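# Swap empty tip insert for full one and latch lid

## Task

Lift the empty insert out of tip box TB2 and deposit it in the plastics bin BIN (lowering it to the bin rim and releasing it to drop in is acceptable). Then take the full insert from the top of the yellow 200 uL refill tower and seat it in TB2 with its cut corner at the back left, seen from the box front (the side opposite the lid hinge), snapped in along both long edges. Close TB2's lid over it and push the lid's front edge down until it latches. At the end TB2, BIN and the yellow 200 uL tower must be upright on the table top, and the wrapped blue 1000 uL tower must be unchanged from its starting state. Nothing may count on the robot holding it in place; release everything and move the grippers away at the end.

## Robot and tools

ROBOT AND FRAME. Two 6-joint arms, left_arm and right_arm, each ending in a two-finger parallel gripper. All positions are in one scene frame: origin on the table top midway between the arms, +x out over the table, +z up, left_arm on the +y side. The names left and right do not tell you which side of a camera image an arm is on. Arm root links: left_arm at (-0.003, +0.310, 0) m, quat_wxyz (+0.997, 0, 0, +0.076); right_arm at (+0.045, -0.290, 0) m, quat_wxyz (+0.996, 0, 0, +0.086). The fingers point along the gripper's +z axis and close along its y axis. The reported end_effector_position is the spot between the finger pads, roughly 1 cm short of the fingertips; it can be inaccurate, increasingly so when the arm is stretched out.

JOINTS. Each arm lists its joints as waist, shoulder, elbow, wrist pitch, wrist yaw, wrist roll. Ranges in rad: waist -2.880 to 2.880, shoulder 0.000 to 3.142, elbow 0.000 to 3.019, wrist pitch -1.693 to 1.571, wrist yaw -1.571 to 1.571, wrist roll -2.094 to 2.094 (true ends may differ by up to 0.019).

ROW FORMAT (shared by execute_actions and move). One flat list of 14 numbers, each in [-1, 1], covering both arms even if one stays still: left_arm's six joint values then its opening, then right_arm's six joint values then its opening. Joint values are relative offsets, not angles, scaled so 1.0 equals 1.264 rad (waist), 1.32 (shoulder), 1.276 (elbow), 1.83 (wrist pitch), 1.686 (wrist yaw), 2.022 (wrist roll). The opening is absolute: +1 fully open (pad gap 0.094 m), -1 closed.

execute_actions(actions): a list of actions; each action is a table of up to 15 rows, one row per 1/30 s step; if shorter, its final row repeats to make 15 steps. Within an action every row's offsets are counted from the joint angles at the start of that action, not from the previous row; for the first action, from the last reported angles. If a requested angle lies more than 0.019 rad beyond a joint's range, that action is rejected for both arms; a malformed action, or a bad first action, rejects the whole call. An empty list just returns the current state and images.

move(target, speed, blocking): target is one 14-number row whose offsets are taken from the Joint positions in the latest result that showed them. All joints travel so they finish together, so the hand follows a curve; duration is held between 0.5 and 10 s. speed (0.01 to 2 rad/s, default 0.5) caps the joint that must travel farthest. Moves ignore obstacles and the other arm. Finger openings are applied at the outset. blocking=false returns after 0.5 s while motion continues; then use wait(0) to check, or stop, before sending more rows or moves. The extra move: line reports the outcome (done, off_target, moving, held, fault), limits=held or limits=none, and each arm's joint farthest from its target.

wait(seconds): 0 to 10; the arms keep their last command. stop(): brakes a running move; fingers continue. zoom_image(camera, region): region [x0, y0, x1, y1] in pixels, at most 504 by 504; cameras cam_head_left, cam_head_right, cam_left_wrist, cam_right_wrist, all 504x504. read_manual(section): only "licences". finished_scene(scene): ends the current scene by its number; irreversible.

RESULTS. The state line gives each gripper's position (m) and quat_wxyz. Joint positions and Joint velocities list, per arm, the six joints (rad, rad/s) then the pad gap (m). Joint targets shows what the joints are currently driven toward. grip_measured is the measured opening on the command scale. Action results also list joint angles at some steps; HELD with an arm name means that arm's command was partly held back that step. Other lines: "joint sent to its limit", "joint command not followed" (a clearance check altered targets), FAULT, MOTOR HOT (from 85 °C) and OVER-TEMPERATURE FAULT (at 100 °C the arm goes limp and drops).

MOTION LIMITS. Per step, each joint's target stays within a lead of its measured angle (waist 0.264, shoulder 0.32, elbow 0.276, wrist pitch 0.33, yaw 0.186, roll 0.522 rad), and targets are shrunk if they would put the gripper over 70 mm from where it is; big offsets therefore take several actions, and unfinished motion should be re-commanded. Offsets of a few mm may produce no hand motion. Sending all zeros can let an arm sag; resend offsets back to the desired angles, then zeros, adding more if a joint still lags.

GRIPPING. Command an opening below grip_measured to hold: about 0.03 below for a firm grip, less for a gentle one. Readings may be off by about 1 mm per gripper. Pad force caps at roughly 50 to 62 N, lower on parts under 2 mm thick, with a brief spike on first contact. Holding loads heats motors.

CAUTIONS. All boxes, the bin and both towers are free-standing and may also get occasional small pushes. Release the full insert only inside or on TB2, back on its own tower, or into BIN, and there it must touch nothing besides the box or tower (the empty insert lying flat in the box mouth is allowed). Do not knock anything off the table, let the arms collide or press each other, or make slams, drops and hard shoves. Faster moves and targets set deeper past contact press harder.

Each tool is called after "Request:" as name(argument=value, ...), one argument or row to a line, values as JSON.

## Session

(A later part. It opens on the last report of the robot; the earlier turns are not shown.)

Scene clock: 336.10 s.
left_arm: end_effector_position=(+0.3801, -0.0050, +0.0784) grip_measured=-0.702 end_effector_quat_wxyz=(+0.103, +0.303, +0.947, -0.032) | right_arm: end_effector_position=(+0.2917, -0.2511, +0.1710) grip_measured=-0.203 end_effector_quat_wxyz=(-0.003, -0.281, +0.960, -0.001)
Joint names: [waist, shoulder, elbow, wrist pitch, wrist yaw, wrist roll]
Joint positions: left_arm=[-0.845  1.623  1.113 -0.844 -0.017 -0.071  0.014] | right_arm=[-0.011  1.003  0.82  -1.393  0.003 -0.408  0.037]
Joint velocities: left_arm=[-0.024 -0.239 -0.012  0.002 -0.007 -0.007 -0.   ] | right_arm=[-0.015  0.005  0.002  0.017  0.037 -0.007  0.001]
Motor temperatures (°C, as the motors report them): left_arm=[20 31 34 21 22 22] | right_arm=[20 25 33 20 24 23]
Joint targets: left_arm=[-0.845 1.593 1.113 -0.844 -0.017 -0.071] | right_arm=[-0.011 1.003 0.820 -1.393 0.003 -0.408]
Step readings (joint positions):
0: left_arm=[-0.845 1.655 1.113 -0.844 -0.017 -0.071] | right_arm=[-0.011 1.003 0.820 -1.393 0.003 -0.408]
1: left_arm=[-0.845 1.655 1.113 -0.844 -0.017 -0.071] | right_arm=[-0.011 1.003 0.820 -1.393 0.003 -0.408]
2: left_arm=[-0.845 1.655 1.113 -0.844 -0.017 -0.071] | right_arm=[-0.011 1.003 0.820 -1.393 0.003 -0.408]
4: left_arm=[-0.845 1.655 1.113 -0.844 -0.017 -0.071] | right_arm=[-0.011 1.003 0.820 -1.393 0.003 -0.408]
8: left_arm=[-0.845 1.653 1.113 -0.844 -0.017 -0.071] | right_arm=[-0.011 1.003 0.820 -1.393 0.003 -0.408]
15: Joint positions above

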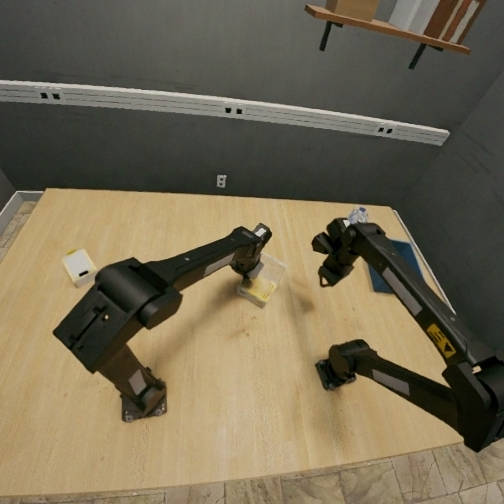

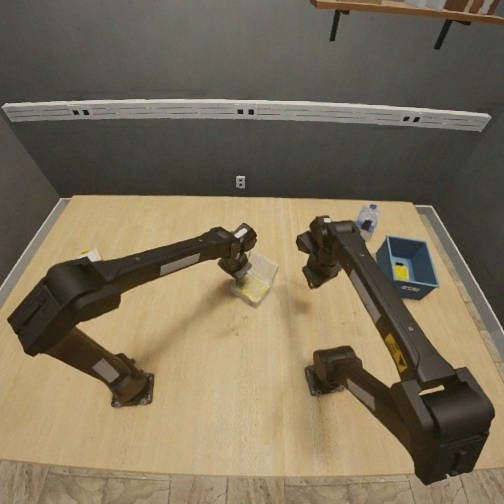

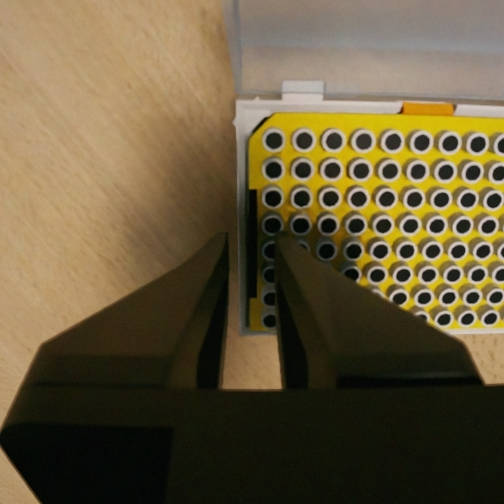

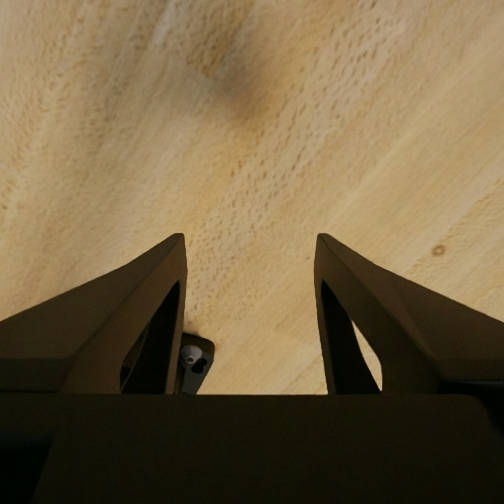

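Request:
move(
  target=[-0.097,0.024,0.078,-0.034,-0.013,-0.06,-0.5, -0.12,0,0,0,0,0,-1],
  speed=0.2,
)

Scene clock: 341.27 s.
left_arm: end_effector_position=(+0.3505, -0.0516, +0.0904) grip_measured=-0.502 end_effector_quat_wxyz=(+0.100, +0.304, +0.947, -0.033) | right_arm: end_effector_position=(+0.2947, -0.2859, +0.1710) grip_measured=-0.996 end_effector_quat_wxyz=(-0.003, -0.213, +0.977, -0.001)
Joint names: [waist, shoulder, elbow, wrist pitch, wrist yaw, wrist roll]
Joint positions: left_arm=[-0.96   1.636  1.165 -0.893 -0.036 -0.182  0.023] | right_arm=[-0.15   1.003  0.82  -1.393  0.003 -0.408  0.   ]
Joint velocities: left_arm=[-0.005 -0.005  0.012 -0.012  0.037 -0.066  0.   ] | right_arm=[-0.005 -0.005 -0.017 -0.002 -0.007 -0.007 -0.001]
Motor temperatures (°C, as the motors report them): left_arm=[20 31 35 21 22 22] | right_arm=[20 25 33 20 24 23]
Joint targets: left_arm=[-0.967 1.655 1.213 -0.906 -0.039 -0.193] | right_arm=[-0.162 1.003 0.820 -1.393 0.003 -0.408]
move: off_target (left_arm); limits=none; left_arm: farthest joint: the elbow, 0.047 radians from its target (0.100 radians at the start); right_arm: farthest joint: the waist, 0.012 radians from its target (0.152 radians at the start)

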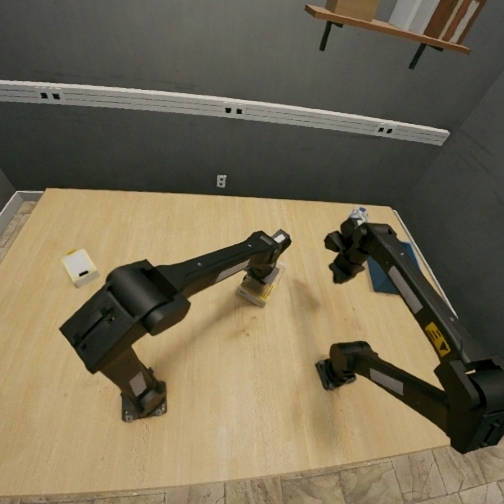

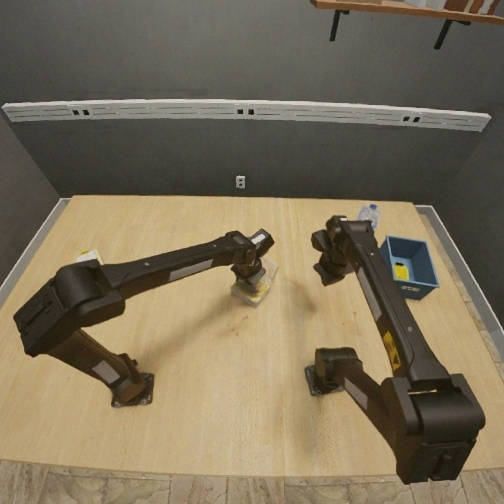

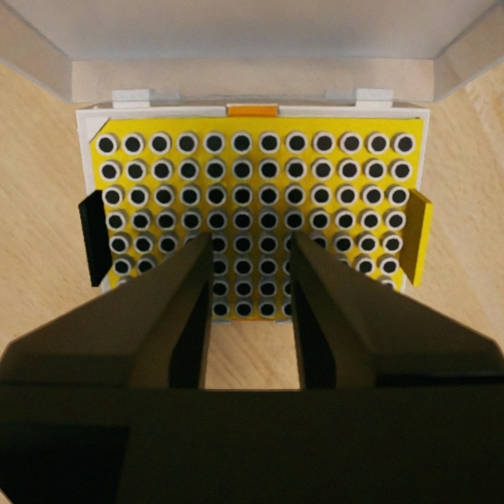

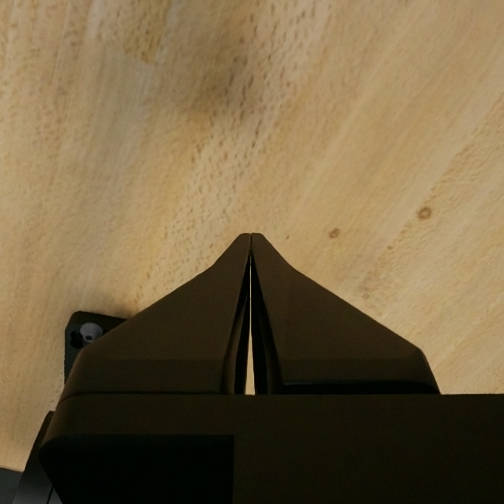

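Request:
move(
  target=[0,0.083,0,0.018,0,0,-0.5, 0,0,0,0,0,0,-1],
  speed=0.07,
)

Scene clock: 346.37 s.
left_arm: end_effector_position=(+0.3513, -0.0524, +0.0583) grip_measured=-0.502 end_effector_quat_wxyz=(+0.079, +0.305, +0.949, -0.022) | right_arm: end_effector_position=(+0.2947, -0.2859, +0.1710) grip_measured=-0.996 end_effector_quat_wxyz=(-0.003, -0.213, +0.977, -0.001)
Joint names: [waist, shoulder, elbow, wrist pitch, wrist yaw, wrist roll]
Joint positions: left_arm=[-0.96   1.704  1.165 -0.872 -0.037 -0.183  0.023] | right_arm=[-0.15   1.003  0.82  -1.393  0.003 -0.408  0.   ]
Joint velocities: left_arm=[-0.005  0.005 -0.017 -0.012 -0.037 -0.037 -0.001] | right_arm=[-0.015  0.005 -0.017  0.007  0.022 -0.007 -0.   ]
Motor temperatures (°C, as the motors report them): left_arm=[20 31 36 21 22 22] | right_arm=[20 25 33 20 24 23]
Joint targets: left_arm=[-0.960 1.745 1.165 -0.860 -0.036 -0.182] | right_arm=[-0.150 1.003 0.820 -1.393 0.003 -0.408]
move: off_target (left_arm); limits=none; left_arm: farthest joint: the shoulder, 0.042 radians from its target (0.110 radians at the start); right_arm: farthest joint: the waist, 0.000 radians from its target (0.000 radians at the start)

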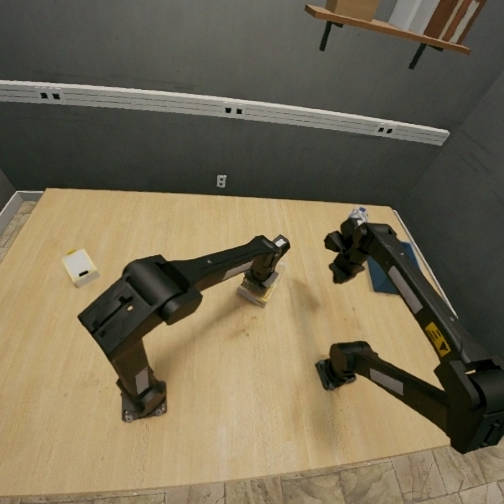

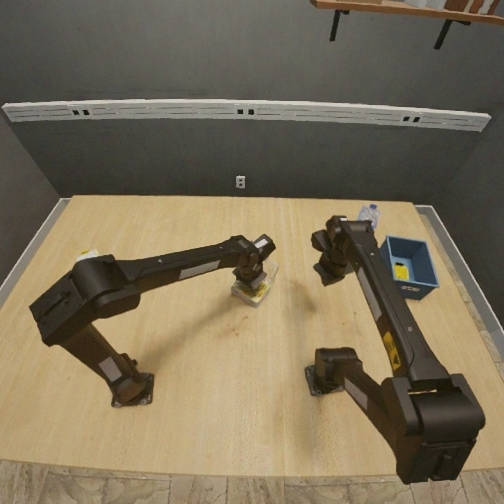

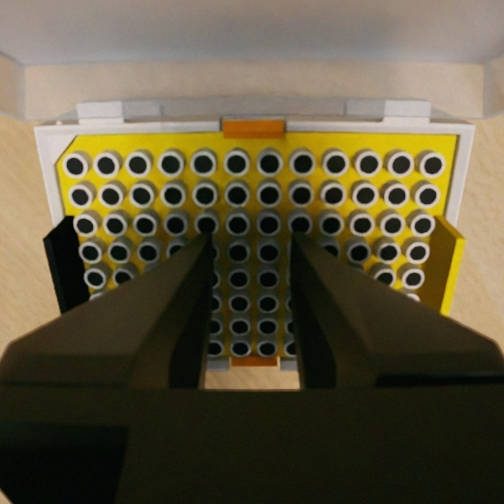

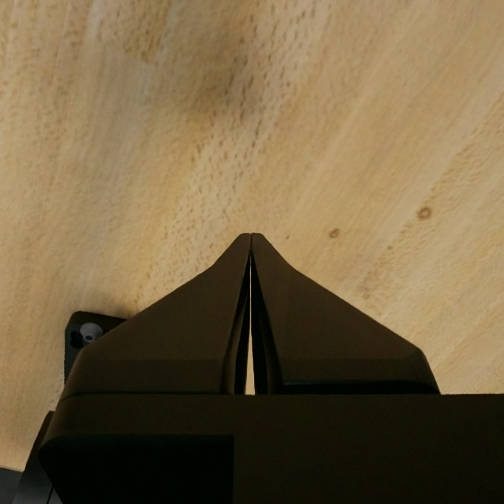

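Request:
zoom_image(
  camera="cam_left_wrist",
  region=[180, 100, 330, 390],
)

Request:
zoom_image(
  camera="cam_head_left",
  region=[225, 255, 295, 315],
)

Region (180, 100, 330, 390) of cam_left_wrist's 504x504 image, scaled by 1.738, with more detail than that image has; it fills the left 261 columns of this view, and the rest is white.

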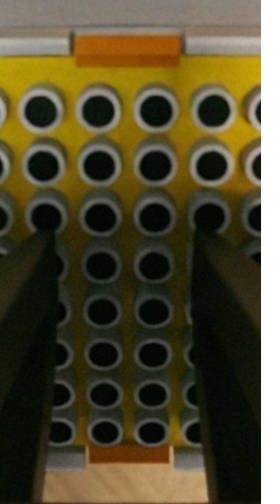

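Region (225, 255, 295, 315) of cam_head_left's 504x504 image, scaled by 7.200, with more detail than that image has; it fills the top 432 rows of this view, and the rest is white.

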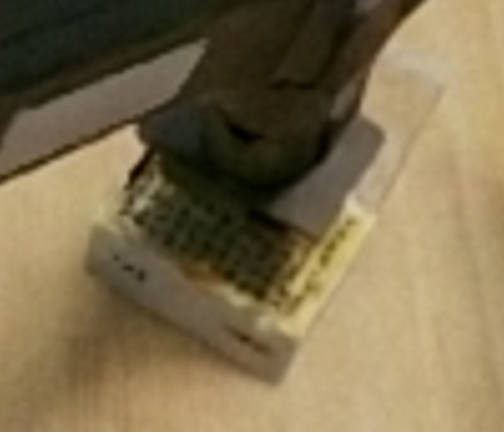

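Request:
execute_actions(
  actions=[
    [[0,0.01,0,0,0,0,-0.5, 0,0,0,0,0,0,-1],[0,-0.005,0,0,0,0,-0.5, 0,0,0,0,0,0,-1],[0,-0.012,0,0,0,0,-0.5, 0,0,0,0,0,0,-1],[0,-0.018,0,0,0,0,-0.5, 0,0,0,0,0,0,-1],[0,-0.024,0,0,0,0,-0.5, 0,0,0,0,0,0,-1],[0,-0.03,0,0,0,0,-0.5, 0,0,0,0,0,0,-1],[0,-0.035,-0.005,0,0,0,-0.5, 0,0,0,0,0,0,-1],[0,-0.04,-0.01,0,0,0,-0.5, 0,0,0,0,0,0,-1],[0,-0.045,-0.016,0,0,0,-0.5, 0,0,0,0,0,0,-1],[0,-0.05,-0.022,0,0,0,-0.5, 0,0,0,0,0,0,-1],[0,-0.054,-0.028,0,0,0,-0.5, 0,0,0,0,0,0,-1],[0,-0.058,-0.034,0,0,0,-0.5, 0,0,0,0,0,0,-1],[0,-0.061,-0.04,0,0,0,-0.5, 0,0,0,0,0,0,-1],[0,-0.063,-0.046,0,0,0,-0.5, 0,0,0,0,0,0,-1],[0,-0.064,-0.05,0,0,0,-0.5, 0,0,0,0,0,0,-1]],
  ],
)

Request:
wait(
  seconds=0.3,
)

Scene clock: 360.93 s.
left_arm: end_effector_position=(+0.3413, -0.0419, +0.0776) grip_measured=-0.502 end_effector_quat_wxyz=(+0.092, +0.304, +0.948, -0.029) | right_arm: end_effector_position=(+0.2947, -0.2859, +0.1710) grip_measured=-0.996 end_effector_quat_wxyz=(-0.003, -0.213, +0.977, -0.001)
Joint names: [waist, shoulder, elbow, wrist pitch, wrist yaw, wrist roll]
Joint positions: left_arm=[-0.96   1.629  1.121 -0.872 -0.037 -0.183  0.023] | right_arm=[-0.15   1.003  0.82  -1.393  0.003 -0.408  0.   ]
Joint velocities: left_arm=[-0.005 -0.19  -0.193 -0.002 -0.037  0.007 -0.   ] | right_arm=[-0.015 -0.005 -0.007  0.007  0.022 -0.022 -0.001]
Motor temperatures (°C, as the motors report them): left_arm=[20 31 35 21 22 22] | right_arm=[20 24 33 20 24 23]
Joint targets: left_arm=[-0.960 1.620 1.101 -0.872 -0.037 -0.183] | right_arm=[-0.150 1.003 0.820 -1.393 0.003 -0.408]
Step readings (joint positions):
0: left_arm=[-0.960 1.704 1.165 -0.872 -0.037 -0.183] | right_arm=[-0.150 1.003 0.820 -1.393 0.003 -0.408]
1: left_arm=[-0.960 1.703 1.165 -0.872 -0.037 -0.183] | right_arm=[-0.150 1.003 0.820 -1.393 0.003 -0.408]
2: left_arm=[-0.960 1.701 1.165 -0.872 -0.037 -0.183] | right_arm=[-0.150 1.003 0.820 -1.393 0.003 -0.408]
4: left_arm=[-0.960 1.698 1.165 -0.872 -0.037 -0.183] | right_arm=[-0.150 1.003 0.820 -1.393 0.003 -0.408]
8: left_arm=[-0.960 1.686 1.164 -0.872 -0.037 -0.183] | right_arm=[-0.150 1.003 0.820 -1.393 0.003 -0.408]
15: Joint positions above

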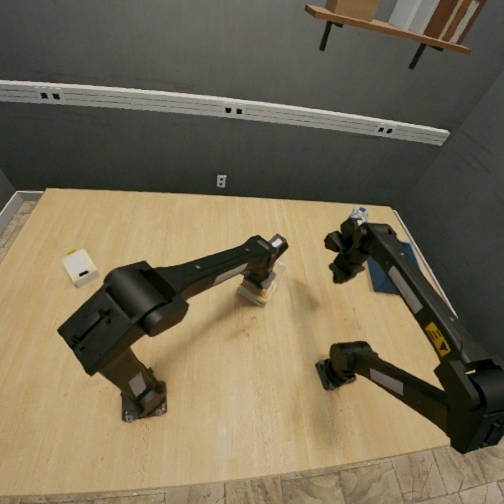

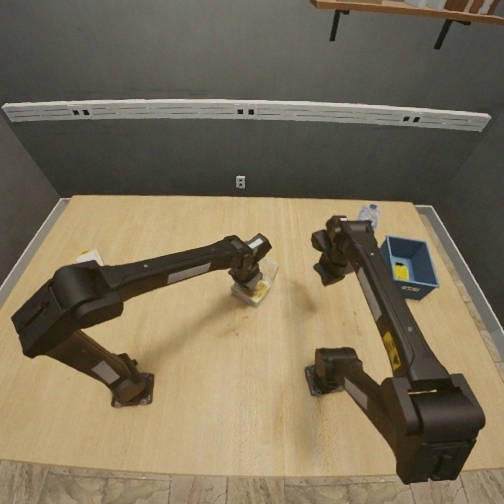

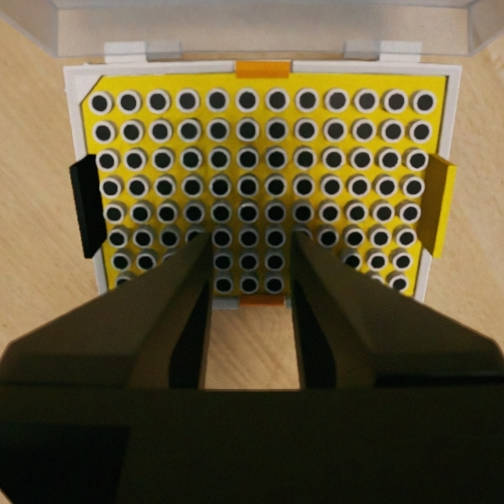

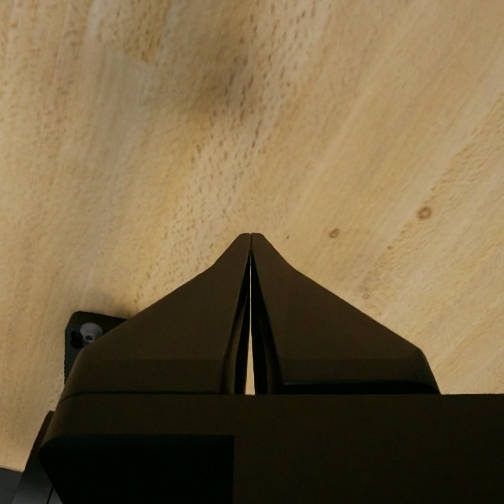

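Scene clock: 361.23 s.
left_arm: end_effector_position=(+0.3373, -0.0377, +0.0757) grip_measured=-0.502 end_effector_quat_wxyz=(+0.089, +0.305, +0.948, -0.028) | right_arm: end_effector_position=(+0.2947, -0.2859, +0.1710) grip_measured=-0.996 end_effector_quat_wxyz=(-0.003, -0.213, +0.977, -0.001)
Joint names: [waist, shoulder, elbow, wrist pitch, wrist yaw, wrist roll]
Joint positions: left_arm=[-0.96   1.621  1.106 -0.872 -0.037 -0.183  0.023] | right_arm=[-0.15   1.003  0.82  -1.393  0.003 -0.408  0.   ]
Joint velocities: left_arm=[-0.024  0.015  0.007  0.007 -0.037 -0.051  0.   ] | right_arm=[-0.005 -0.015  0.002  0.012  0.051 -0.051  0.   ]
Motor temperatures (°C, as the motors report them): left_arm=[20 31 35 21 22 22] | right_arm=[20 24 33 20 24 23]
Joint targets: left_arm=[-0.960 1.619 1.101 -0.872 -0.037 -0.183] | right_arm=[-0.150 1.003 0.820 -1.393 0.003 -0.408]
wait: 0.30 s; no rest

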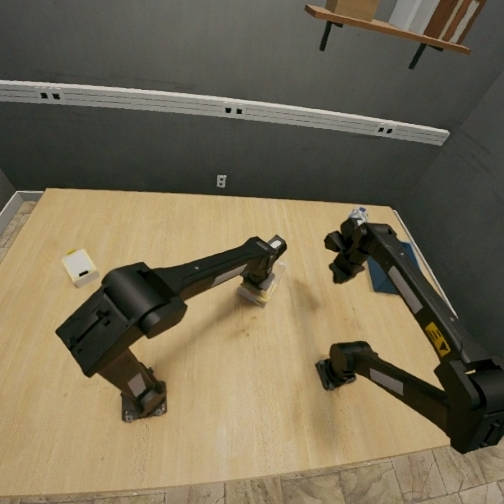

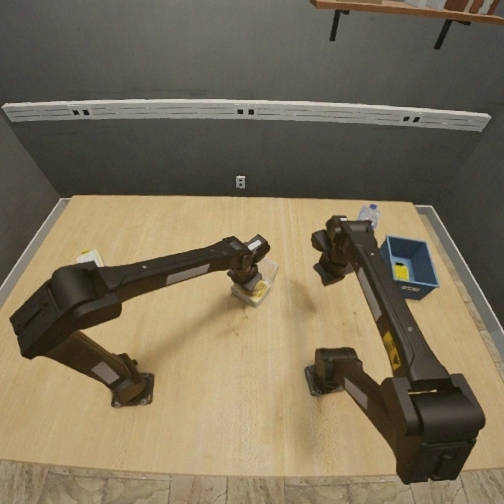

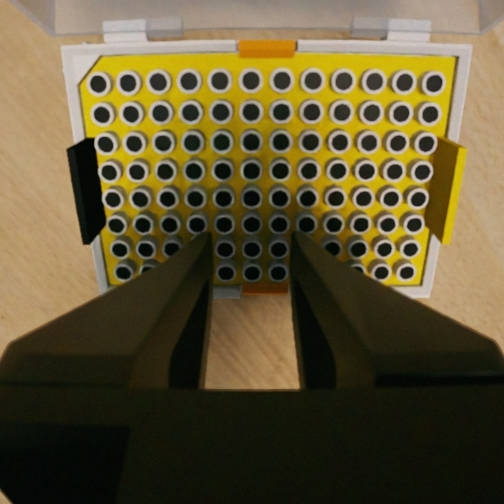

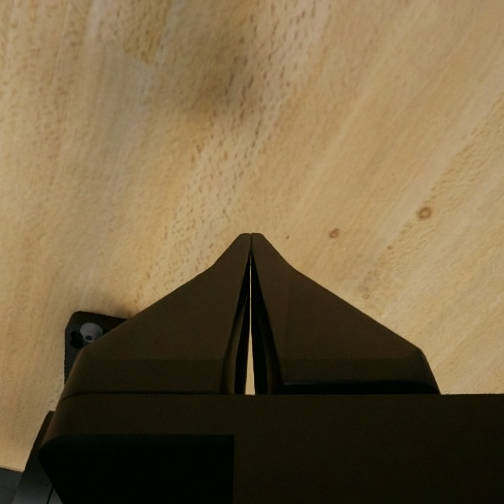

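Request:
zoom_image(
  camera="cam_left_wrist",
  region=[200, 250, 310, 310],
)

Region (200, 250, 310, 310) of cam_left_wrist's 504x504 image, scaled by 4.582, with more detail than that image has; it fills the top 275 rows of this view, and the rest is white.

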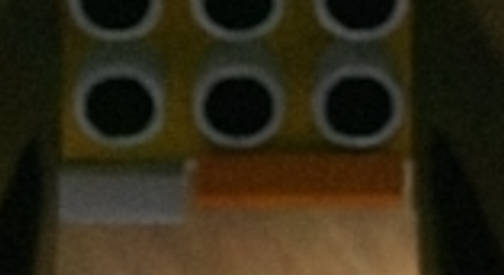

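Request:
move(
  target=[0,0.062,0,0,0,0,-0.35, 0.12,0.2,0.14,0.07,0,0.5,-1],
  speed=0.7,
)

Scene clock: 385.83 s.
left_arm: end_effector_position=(+0.3358, -0.0361, +0.0593) grip_measured=-0.352 end_effector_quat_wxyz=(+0.074, +0.305, +0.949, -0.019) | right_arm: end_effector_position=(+0.3686, -0.2390, +0.1524) grip_measured=-0.996 end_effector_quat_wxyz=(-0.004, +0.213, +0.977, -0.003)
Joint names: [waist, shoulder, elbow, wrist pitch, wrist yaw, wrist roll]
Joint positions: left_arm=[-0.96   1.656  1.106 -0.872 -0.037 -0.183  0.03 ] | right_arm=[-0.012  1.246  0.946 -1.281  0.003  0.588  0.   ]
Joint velocities: left_arm=[-0.024 -0.005  0.007 -0.007  0.007 -0.007  0.001] | right_arm=[-0.015  0.005 -0.012 -0.002 -0.051  0.022  0.   ]
Motor temperatures (°C, as the motors report them): left_arm=[20 31 34 21 22 22] | right_arm=[20 24 34 20 24 23]
Joint targets: left_arm=[-0.960 1.703 1.106 -0.872 -0.037 -0.183] | right_arm=[0.001 1.267 0.999 -1.265 0.003 0.603]
move: off_target (left_arm, right_arm); limits=none; left_arm: farthest joint: the shoulder, 0.046 radians from its target (0.082 radians at the start); right_arm: farthest joint: the elbow, 0.052 radians from its target (0.178 radians at the start)

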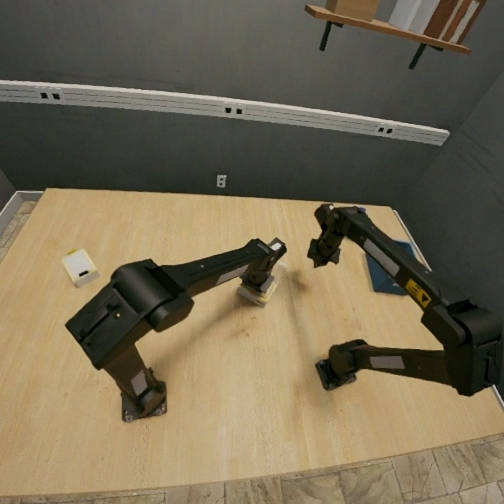

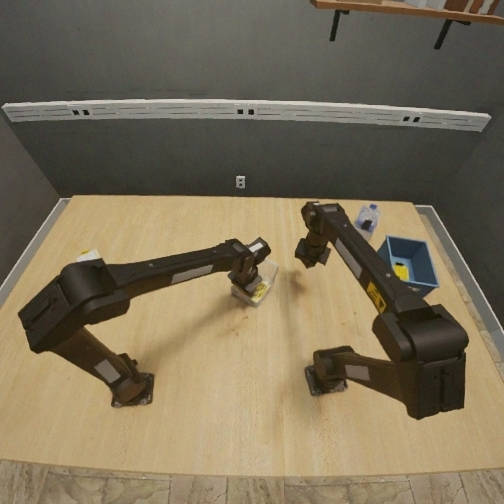

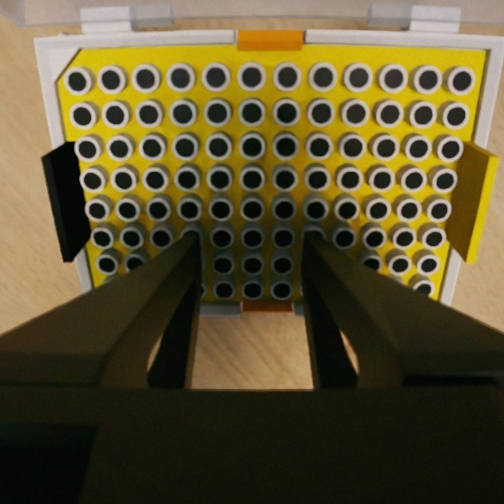

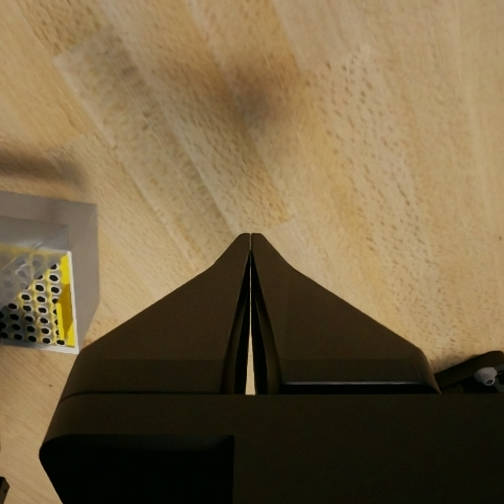

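Request:
move(
  target=[0,-0.1,0,0,0,0,-0.35, 0,0,0.06,0,0,0.1,-1],
  speed=0.4,
)

Scene clock: 390.43 s.
left_arm: end_effector_position=(+0.3395, -0.0400, +0.1226) grip_measured=-0.352 end_effector_quat_wxyz=(+0.133, +0.302, +0.943, -0.051) | right_arm: end_effector_position=(+0.3780, -0.2375, +0.1622) grip_measured=-0.996 end_effector_quat_wxyz=(+0.008, +0.304, +0.953, +0.003)
Joint names: [waist, shoulder, elbow, wrist pitch, wrist yaw, wrist roll]
Joint positions: left_arm=[-0.96   1.52   1.106 -0.872 -0.037 -0.183  0.03 ] | right_arm=[-0.012  1.246  0.973 -1.281  0.003  0.776  0.   ]
Joint velocities: left_arm=[ 0.005 -0.005  0.002 -0.007 -0.007 -0.051  0.   ] | right_arm=[-0.005 -0.005 -0.012  0.002 -0.051 -0.022  0.   ]
Motor temperatures (°C, as the motors report them): left_arm=[20 31 35 21 22 22] | right_arm=[20 24 36 20 24 23]
Joint targets: left_arm=[-0.960 1.525 1.106 -0.872 -0.037 -0.183] | right_arm=[-0.012 1.246 1.023 -1.281 0.003 0.791]
move: off_target (right_arm); limits=none; left_arm: farthest joint: the shoulder, 0.004 radians from its target (0.132 radians at the start); right_arm: farthest joint: the elbow, 0.050 radians from its target (0.076 radians at the start)

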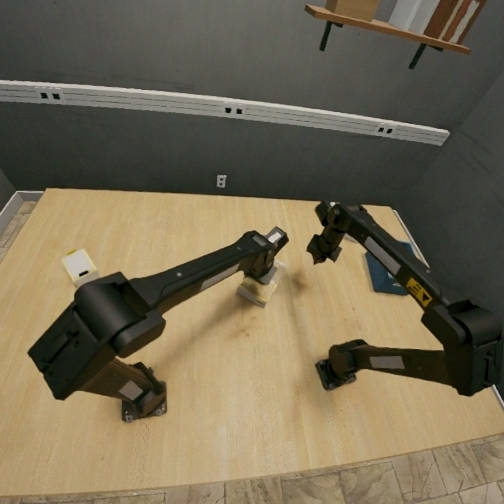

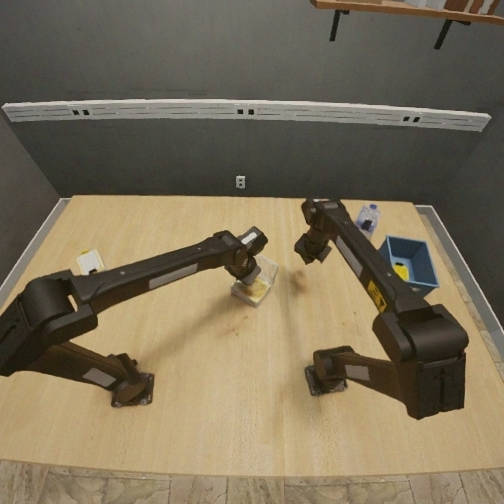

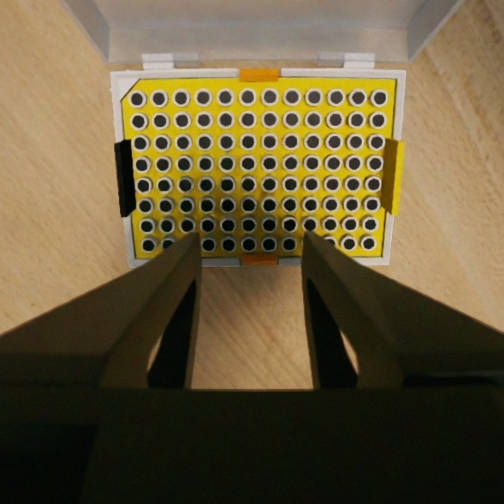

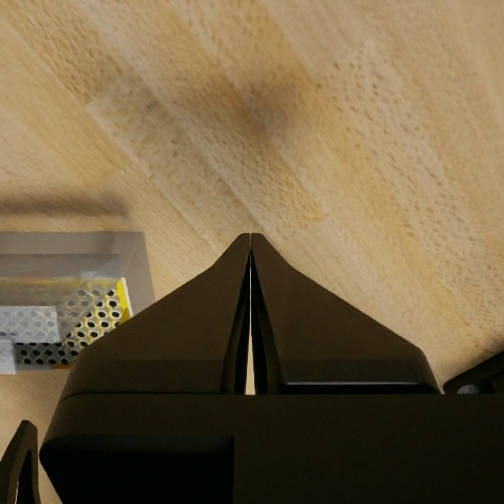

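Request:
move(
  target=[0.048,-0.131,-0.411,0.5825,0.022,0.095,-1, 0.155,0.214,0.14,0.074,0,0.103,-1],
  speed=0.7,
)

Request:
zoom_image(
  camera="cam_head_left",
  region=[200, 210, 320, 320],
)

Scene clock: 396.93 s.
left_arm: end_effector_position=(+0.3486, -0.0243, +0.1095) grip_measured=-0.985 end_effector_quat_wxyz=(+0.433, +0.327, +0.822, -0.172) | right_arm: end_effector_position=(+0.4373, -0.1505, +0.1171) grip_measured=-0.996 end_effector_quat_wxyz=(+0.003, +0.308, +0.951, +0.001)
Joint names: [waist, shoulder, elbow, wrist pitch, wrist yaw, wrist roll]
Joint positions: left_arm=[-0.912  1.358  0.586  0.172 -0.002 -0.001  0.001] | right_arm=[ 0.173  1.503  1.1   -1.162  0.003  0.97   0.   ]
Joint velocities: left_arm=[-0.005 -0.005 -0.022 -0.002  0.037 -0.007 -0.   ] | right_arm=[-0.015 -0.005 -0.017  0.007 -0.007 -0.051  0.   ]
Motor temperatures (°C, as the motors report them): left_arm=[20 31 35 21 22 22] | right_arm=[20 25 37 20 24 23]
Joint targets: left_arm=[-0.899 1.348 0.582 0.194 0.000 0.009] | right_arm=[0.184 1.529 1.152 -1.145 0.003 0.984]
move: off_target (left_arm, right_arm); limits=none; left_arm: farthest joint: the wrist pitch, 0.022 radians from its target (1.066 radians at the start); right_arm: farthest joint: the elbow, 0.052 radians from its target (0.179 radians at the start)

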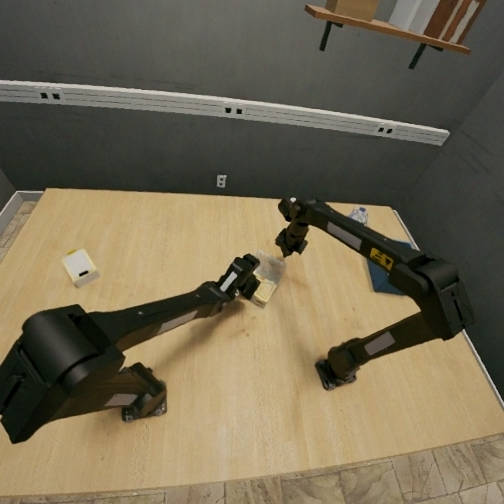

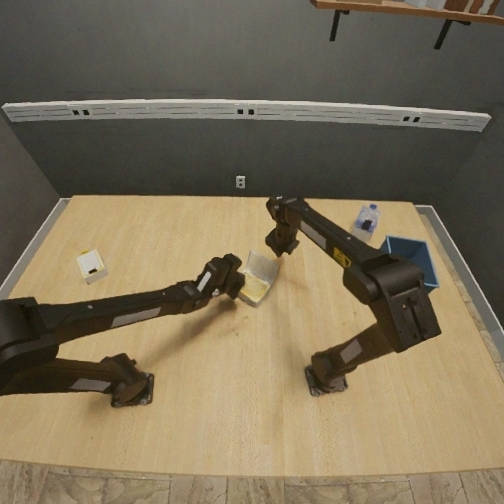

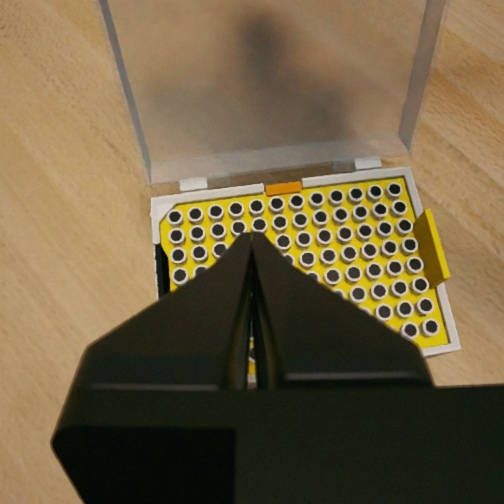

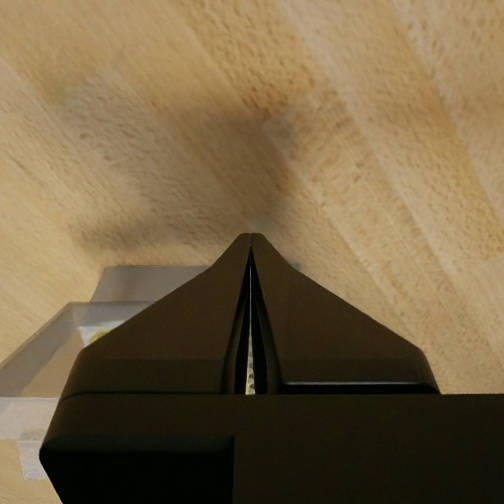

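Region (200, 210, 320, 320) of cam_head_left's 504x504 image, scaled by 4.200, with more detail than that image has; it fills the top 462 rows of this view, and the rest is white.

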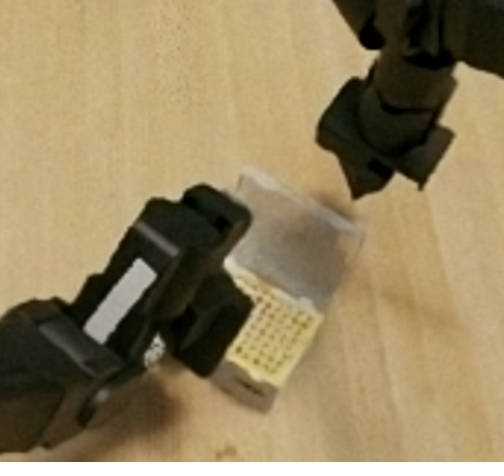

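Request:
move(
  target=[0,0,0,0,0,0,-1, 0.14,-0.062,-0.089,0.02,0,0.085,-1],
  speed=0.1,
)

Request:
zoom_image(
  camera="cam_head_left",
  region=[200, 210, 320, 320],
)

Scene clock: 401.90 s.
left_arm: end_effector_position=(+0.3486, -0.0243, +0.1095) grip_measured=-0.985 end_effector_quat_wxyz=(+0.433, +0.327, +0.822, -0.172) | right_arm: end_effector_position=(+0.3785, -0.1051, +0.1061) grip_measured=-0.996 end_effector_quat_wxyz=(-0.004, +0.305, +0.952, -0.006)
Joint names: [waist, shoulder, elbow, wrist pitch, wrist yaw, wrist roll]
Joint positions: left_arm=[-0.912  1.358  0.586  0.172 -0.002 -0.001  0.001] | right_arm=[ 0.338  1.439  0.999 -1.144  0.003  1.128  0.   ]
Joint velocities: left_arm=[ 0.015 -0.015  0.007 -0.017  0.022 -0.037  0.   ] | right_arm=[-0.005 -0.024  0.002  0.002  0.007 -0.007  0.   ]
Motor temperatures (°C, as the motors report them): left_arm=[20 31 35 21 22 22] | right_arm=[20 25 36 20 24 23]
Joint targets: left_arm=[-0.912 1.358 0.586 0.172 -0.002 -0.001] | right_arm=[0.350 1.421 0.986 -1.125 0.003 1.142]
move: done; limits=none; left_arm: farthest joint: the waist, 0.000 radians from its target (0.000 radians at the start); right_arm: farthest joint: the shoulder, 0.018 radians from its target (0.082 radians at the start)

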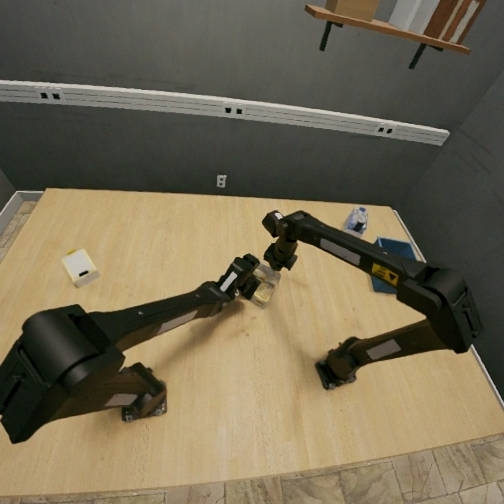

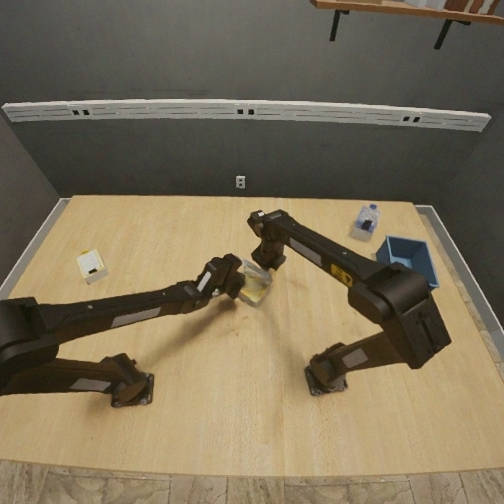

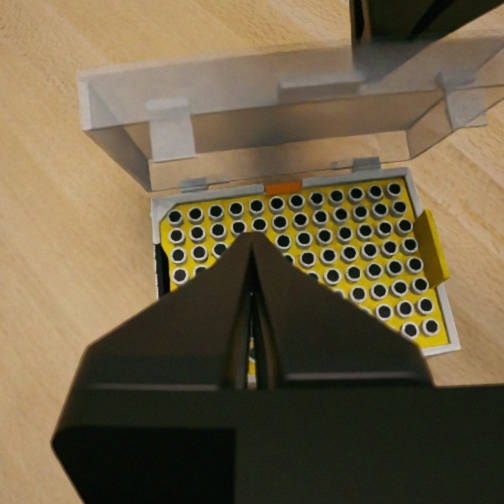

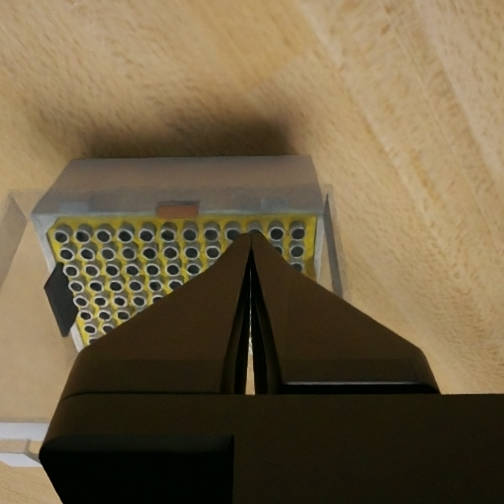

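Region (200, 210, 320, 320) of cam_head_left's 504x504 image, scaled by 4.200, with more detail than that image has; it fills the top 462 rows of this view, and the rest is white.

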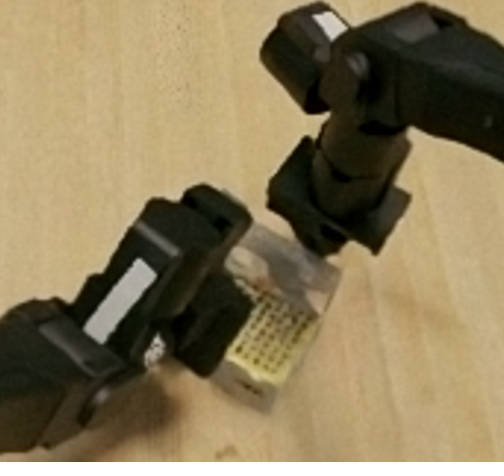

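Request:
move(
  target=[0,0,0,0,0,0,-1, 0.037,0,0,0,0,0,-1],
  speed=0.06,
)

Scene clock: 404.90 s.
left_arm: end_effector_position=(+0.3486, -0.0243, +0.1095) grip_measured=-0.985 end_effector_quat_wxyz=(+0.433, +0.327, +0.822, -0.172) | right_arm: end_effector_position=(+0.3721, -0.0940, +0.1061) grip_measured=-0.996 end_effector_quat_wxyz=(-0.004, +0.289, +0.957, -0.006)
Joint names: [waist, shoulder, elbow, wrist pitch, wrist yaw, wrist roll]
Joint positions: left_arm=[-0.912  1.358  0.586  0.172 -0.002 -0.001  0.001] | right_arm=[ 0.371  1.439  0.999 -1.144  0.003  1.129  0.   ]
Joint velocities: left_arm=[-0.015 -0.005 -0.027  0.002  0.037 -0.051 -0.   ] | right_arm=[ 0.005 -0.005 -0.002  0.002 -0.095  0.022  0.   ]
Motor temperatures (°C, as the motors report them): left_arm=[20 31 35 21 22 22] | right_arm=[20 25 36 20 24 23]
Joint targets: left_arm=[-0.912 1.358 0.586 0.172 -0.002 -0.001] | right_arm=[0.385 1.439 0.999 -1.144 0.003 1.128]
move: done; limits=none; left_arm: farthest joint: the waist, 0.000 radians from its target (0.000 radians at the start); right_arm: farthest joint: the waist, 0.014 radians from its target (0.047 radians at the start)

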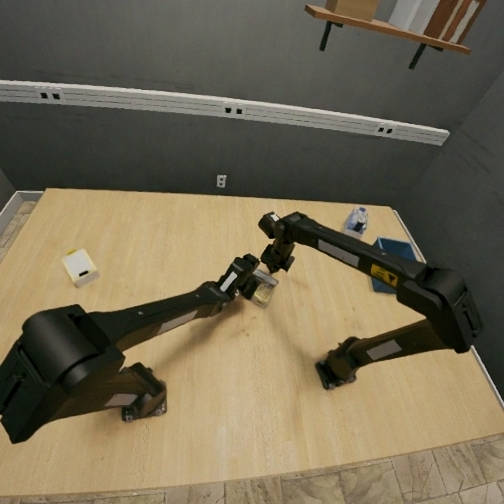

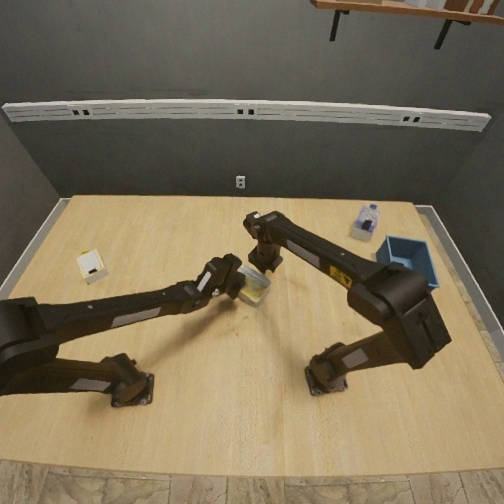

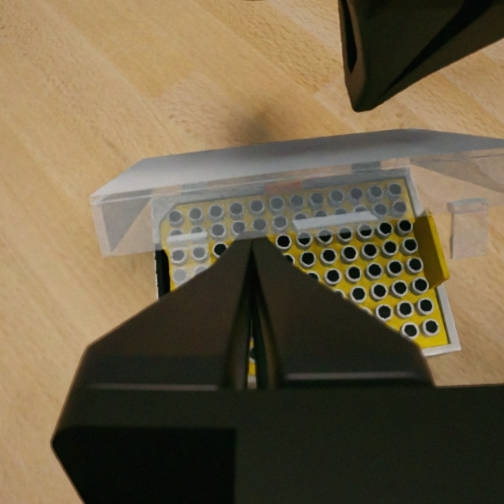

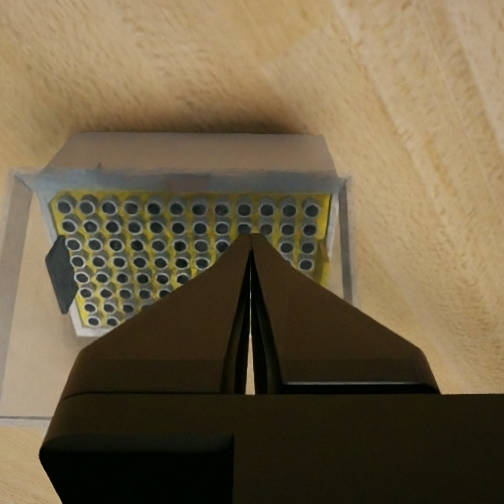

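Request:
execute_actions(
  actions=[
    [[0,0.014,0,0.008,0,0,-1, 0,0,0,0,0,0,-1],[0,0.017,0,0.010,0,0,-1, 0,0,0,0,0,0,-1],[0,0.02,0,0.011,0,0,-1, 0,0,0,0,0,0,-1],[0,0.023,-0.003,0.012,0,0,-1, 0,0,0,0,0,0,-1],[0,0.026,-0.005,0.015,0,0,-1, 0,0,0,0,0,0,-1],[0,0.029,-0.0075,0.018,0,0,-1, 0,0,0,0,0,0,-1],[0,0.032,-0.01,0.021,0,0,-1, 0,0,0,0,0,0,-1],[0,0.035,-0.0125,0.024,0,0,-1, 0,0,0,0,0,0,-1],[0,0.038,-0.015,0.027,0,0,-1, 0,0,0,0,0,0,-1],[0,0.04,-0.0175,0.03,0,0,-1, 0,0,0,0,0,0,-1],[0,0.042,-0.02,0.033,0,0,-1, 0,0,0,0,0,0,-1],[0,0.044,-0.0225,0.036,0,0,-1, 0,0,0,0,0,0,-1],[0,0.046,-0.025,0.039,0,0,-1, 0,0,0,0,0,0,-1],[0,0.048,-0.0275,0.042,0,0,-1, 0,0,0,0,0,0,-1],[0,0.05,-0.03,0.045,0,0,-1, 0,0,0,0,0,0,-1]],
  ],
)

Scene clock: 411.40 s.
left_arm: end_effector_position=(+0.3442, -0.0202, +0.0852) grip_measured=-0.985 end_effector_quat_wxyz=(+0.423, +0.330, +0.827, -0.168) | right_arm: end_effector_position=(+0.3721, -0.0940, +0.1061) grip_measured=-0.996 end_effector_quat_wxyz=(-0.004, +0.289, +0.957, -0.006)
Joint names: [waist, shoulder, elbow, wrist pitch, wrist yaw, wrist roll]
Joint positions: left_arm=[-0.912  1.404  0.558  0.221 -0.002 -0.001  0.001] | right_arm=[ 0.371  1.439  0.999 -1.144  0.003  1.129  0.   ]
Joint velocities: left_arm=[ 0.005  0.083 -0.125  0.159  0.051 -0.007 -0.001] | right_arm=[-0.005  0.005 -0.002 -0.002 -0.081 -0.007  0.001]
Motor temperatures (°C, as the motors report them): left_arm=[20 30 35 21 22 22] | right_arm=[20 25 35 20 24 23]
Joint targets: left_arm=[-0.912 1.423 0.548 0.254 -0.002 -0.001] | right_arm=[0.371 1.439 0.999 -1.144 0.003 1.129]
Step readings (joint positions):
0: left_arm=[-0.912 1.358 0.586 0.172 -0.002 -0.001] | right_arm=[0.371 1.439 0.999 -1.144 0.003 1.129]
1: left_arm=[-0.912 1.358 0.586 0.172 -0.002 -0.001] | right_arm=[0.371 1.439 0.999 -1.144 0.003 1.129]
2: left_arm=[-0.912 1.358 0.586 0.172 -0.002 -0.001] | right_arm=[0.371 1.439 0.999 -1.144 0.003 1.129]
4: left_arm=[-0.912 1.362 0.586 0.172 -0.002 -0.001] | right_arm=[0.371 1.439 0.999 -1.144 0.003 1.129]
8: left_arm=[-0.912 1.378 0.584 0.185 -0.002 -0.001] | right_arm=[0.371 1.439 0.999 -1.144 0.003 1.129]
15: Joint positions above

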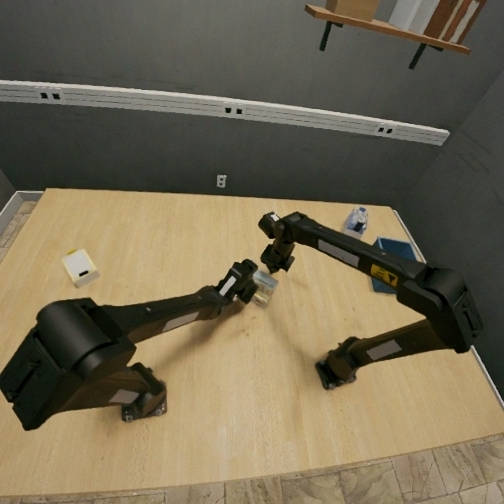

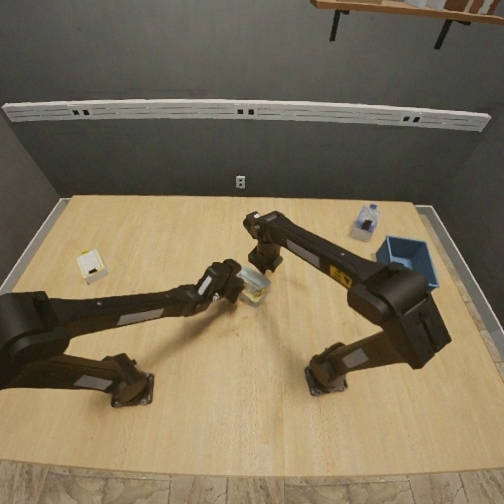

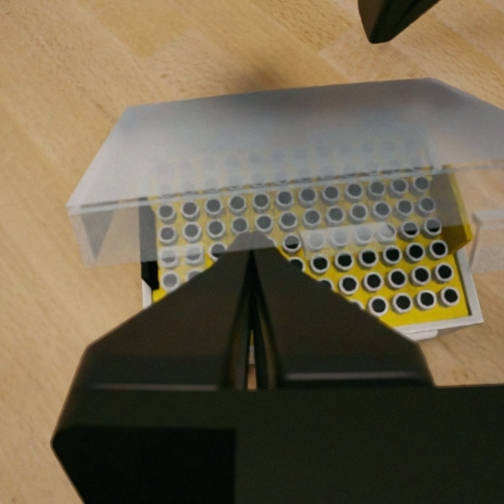

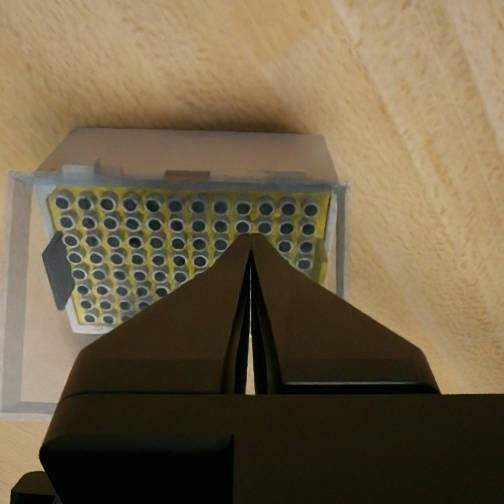

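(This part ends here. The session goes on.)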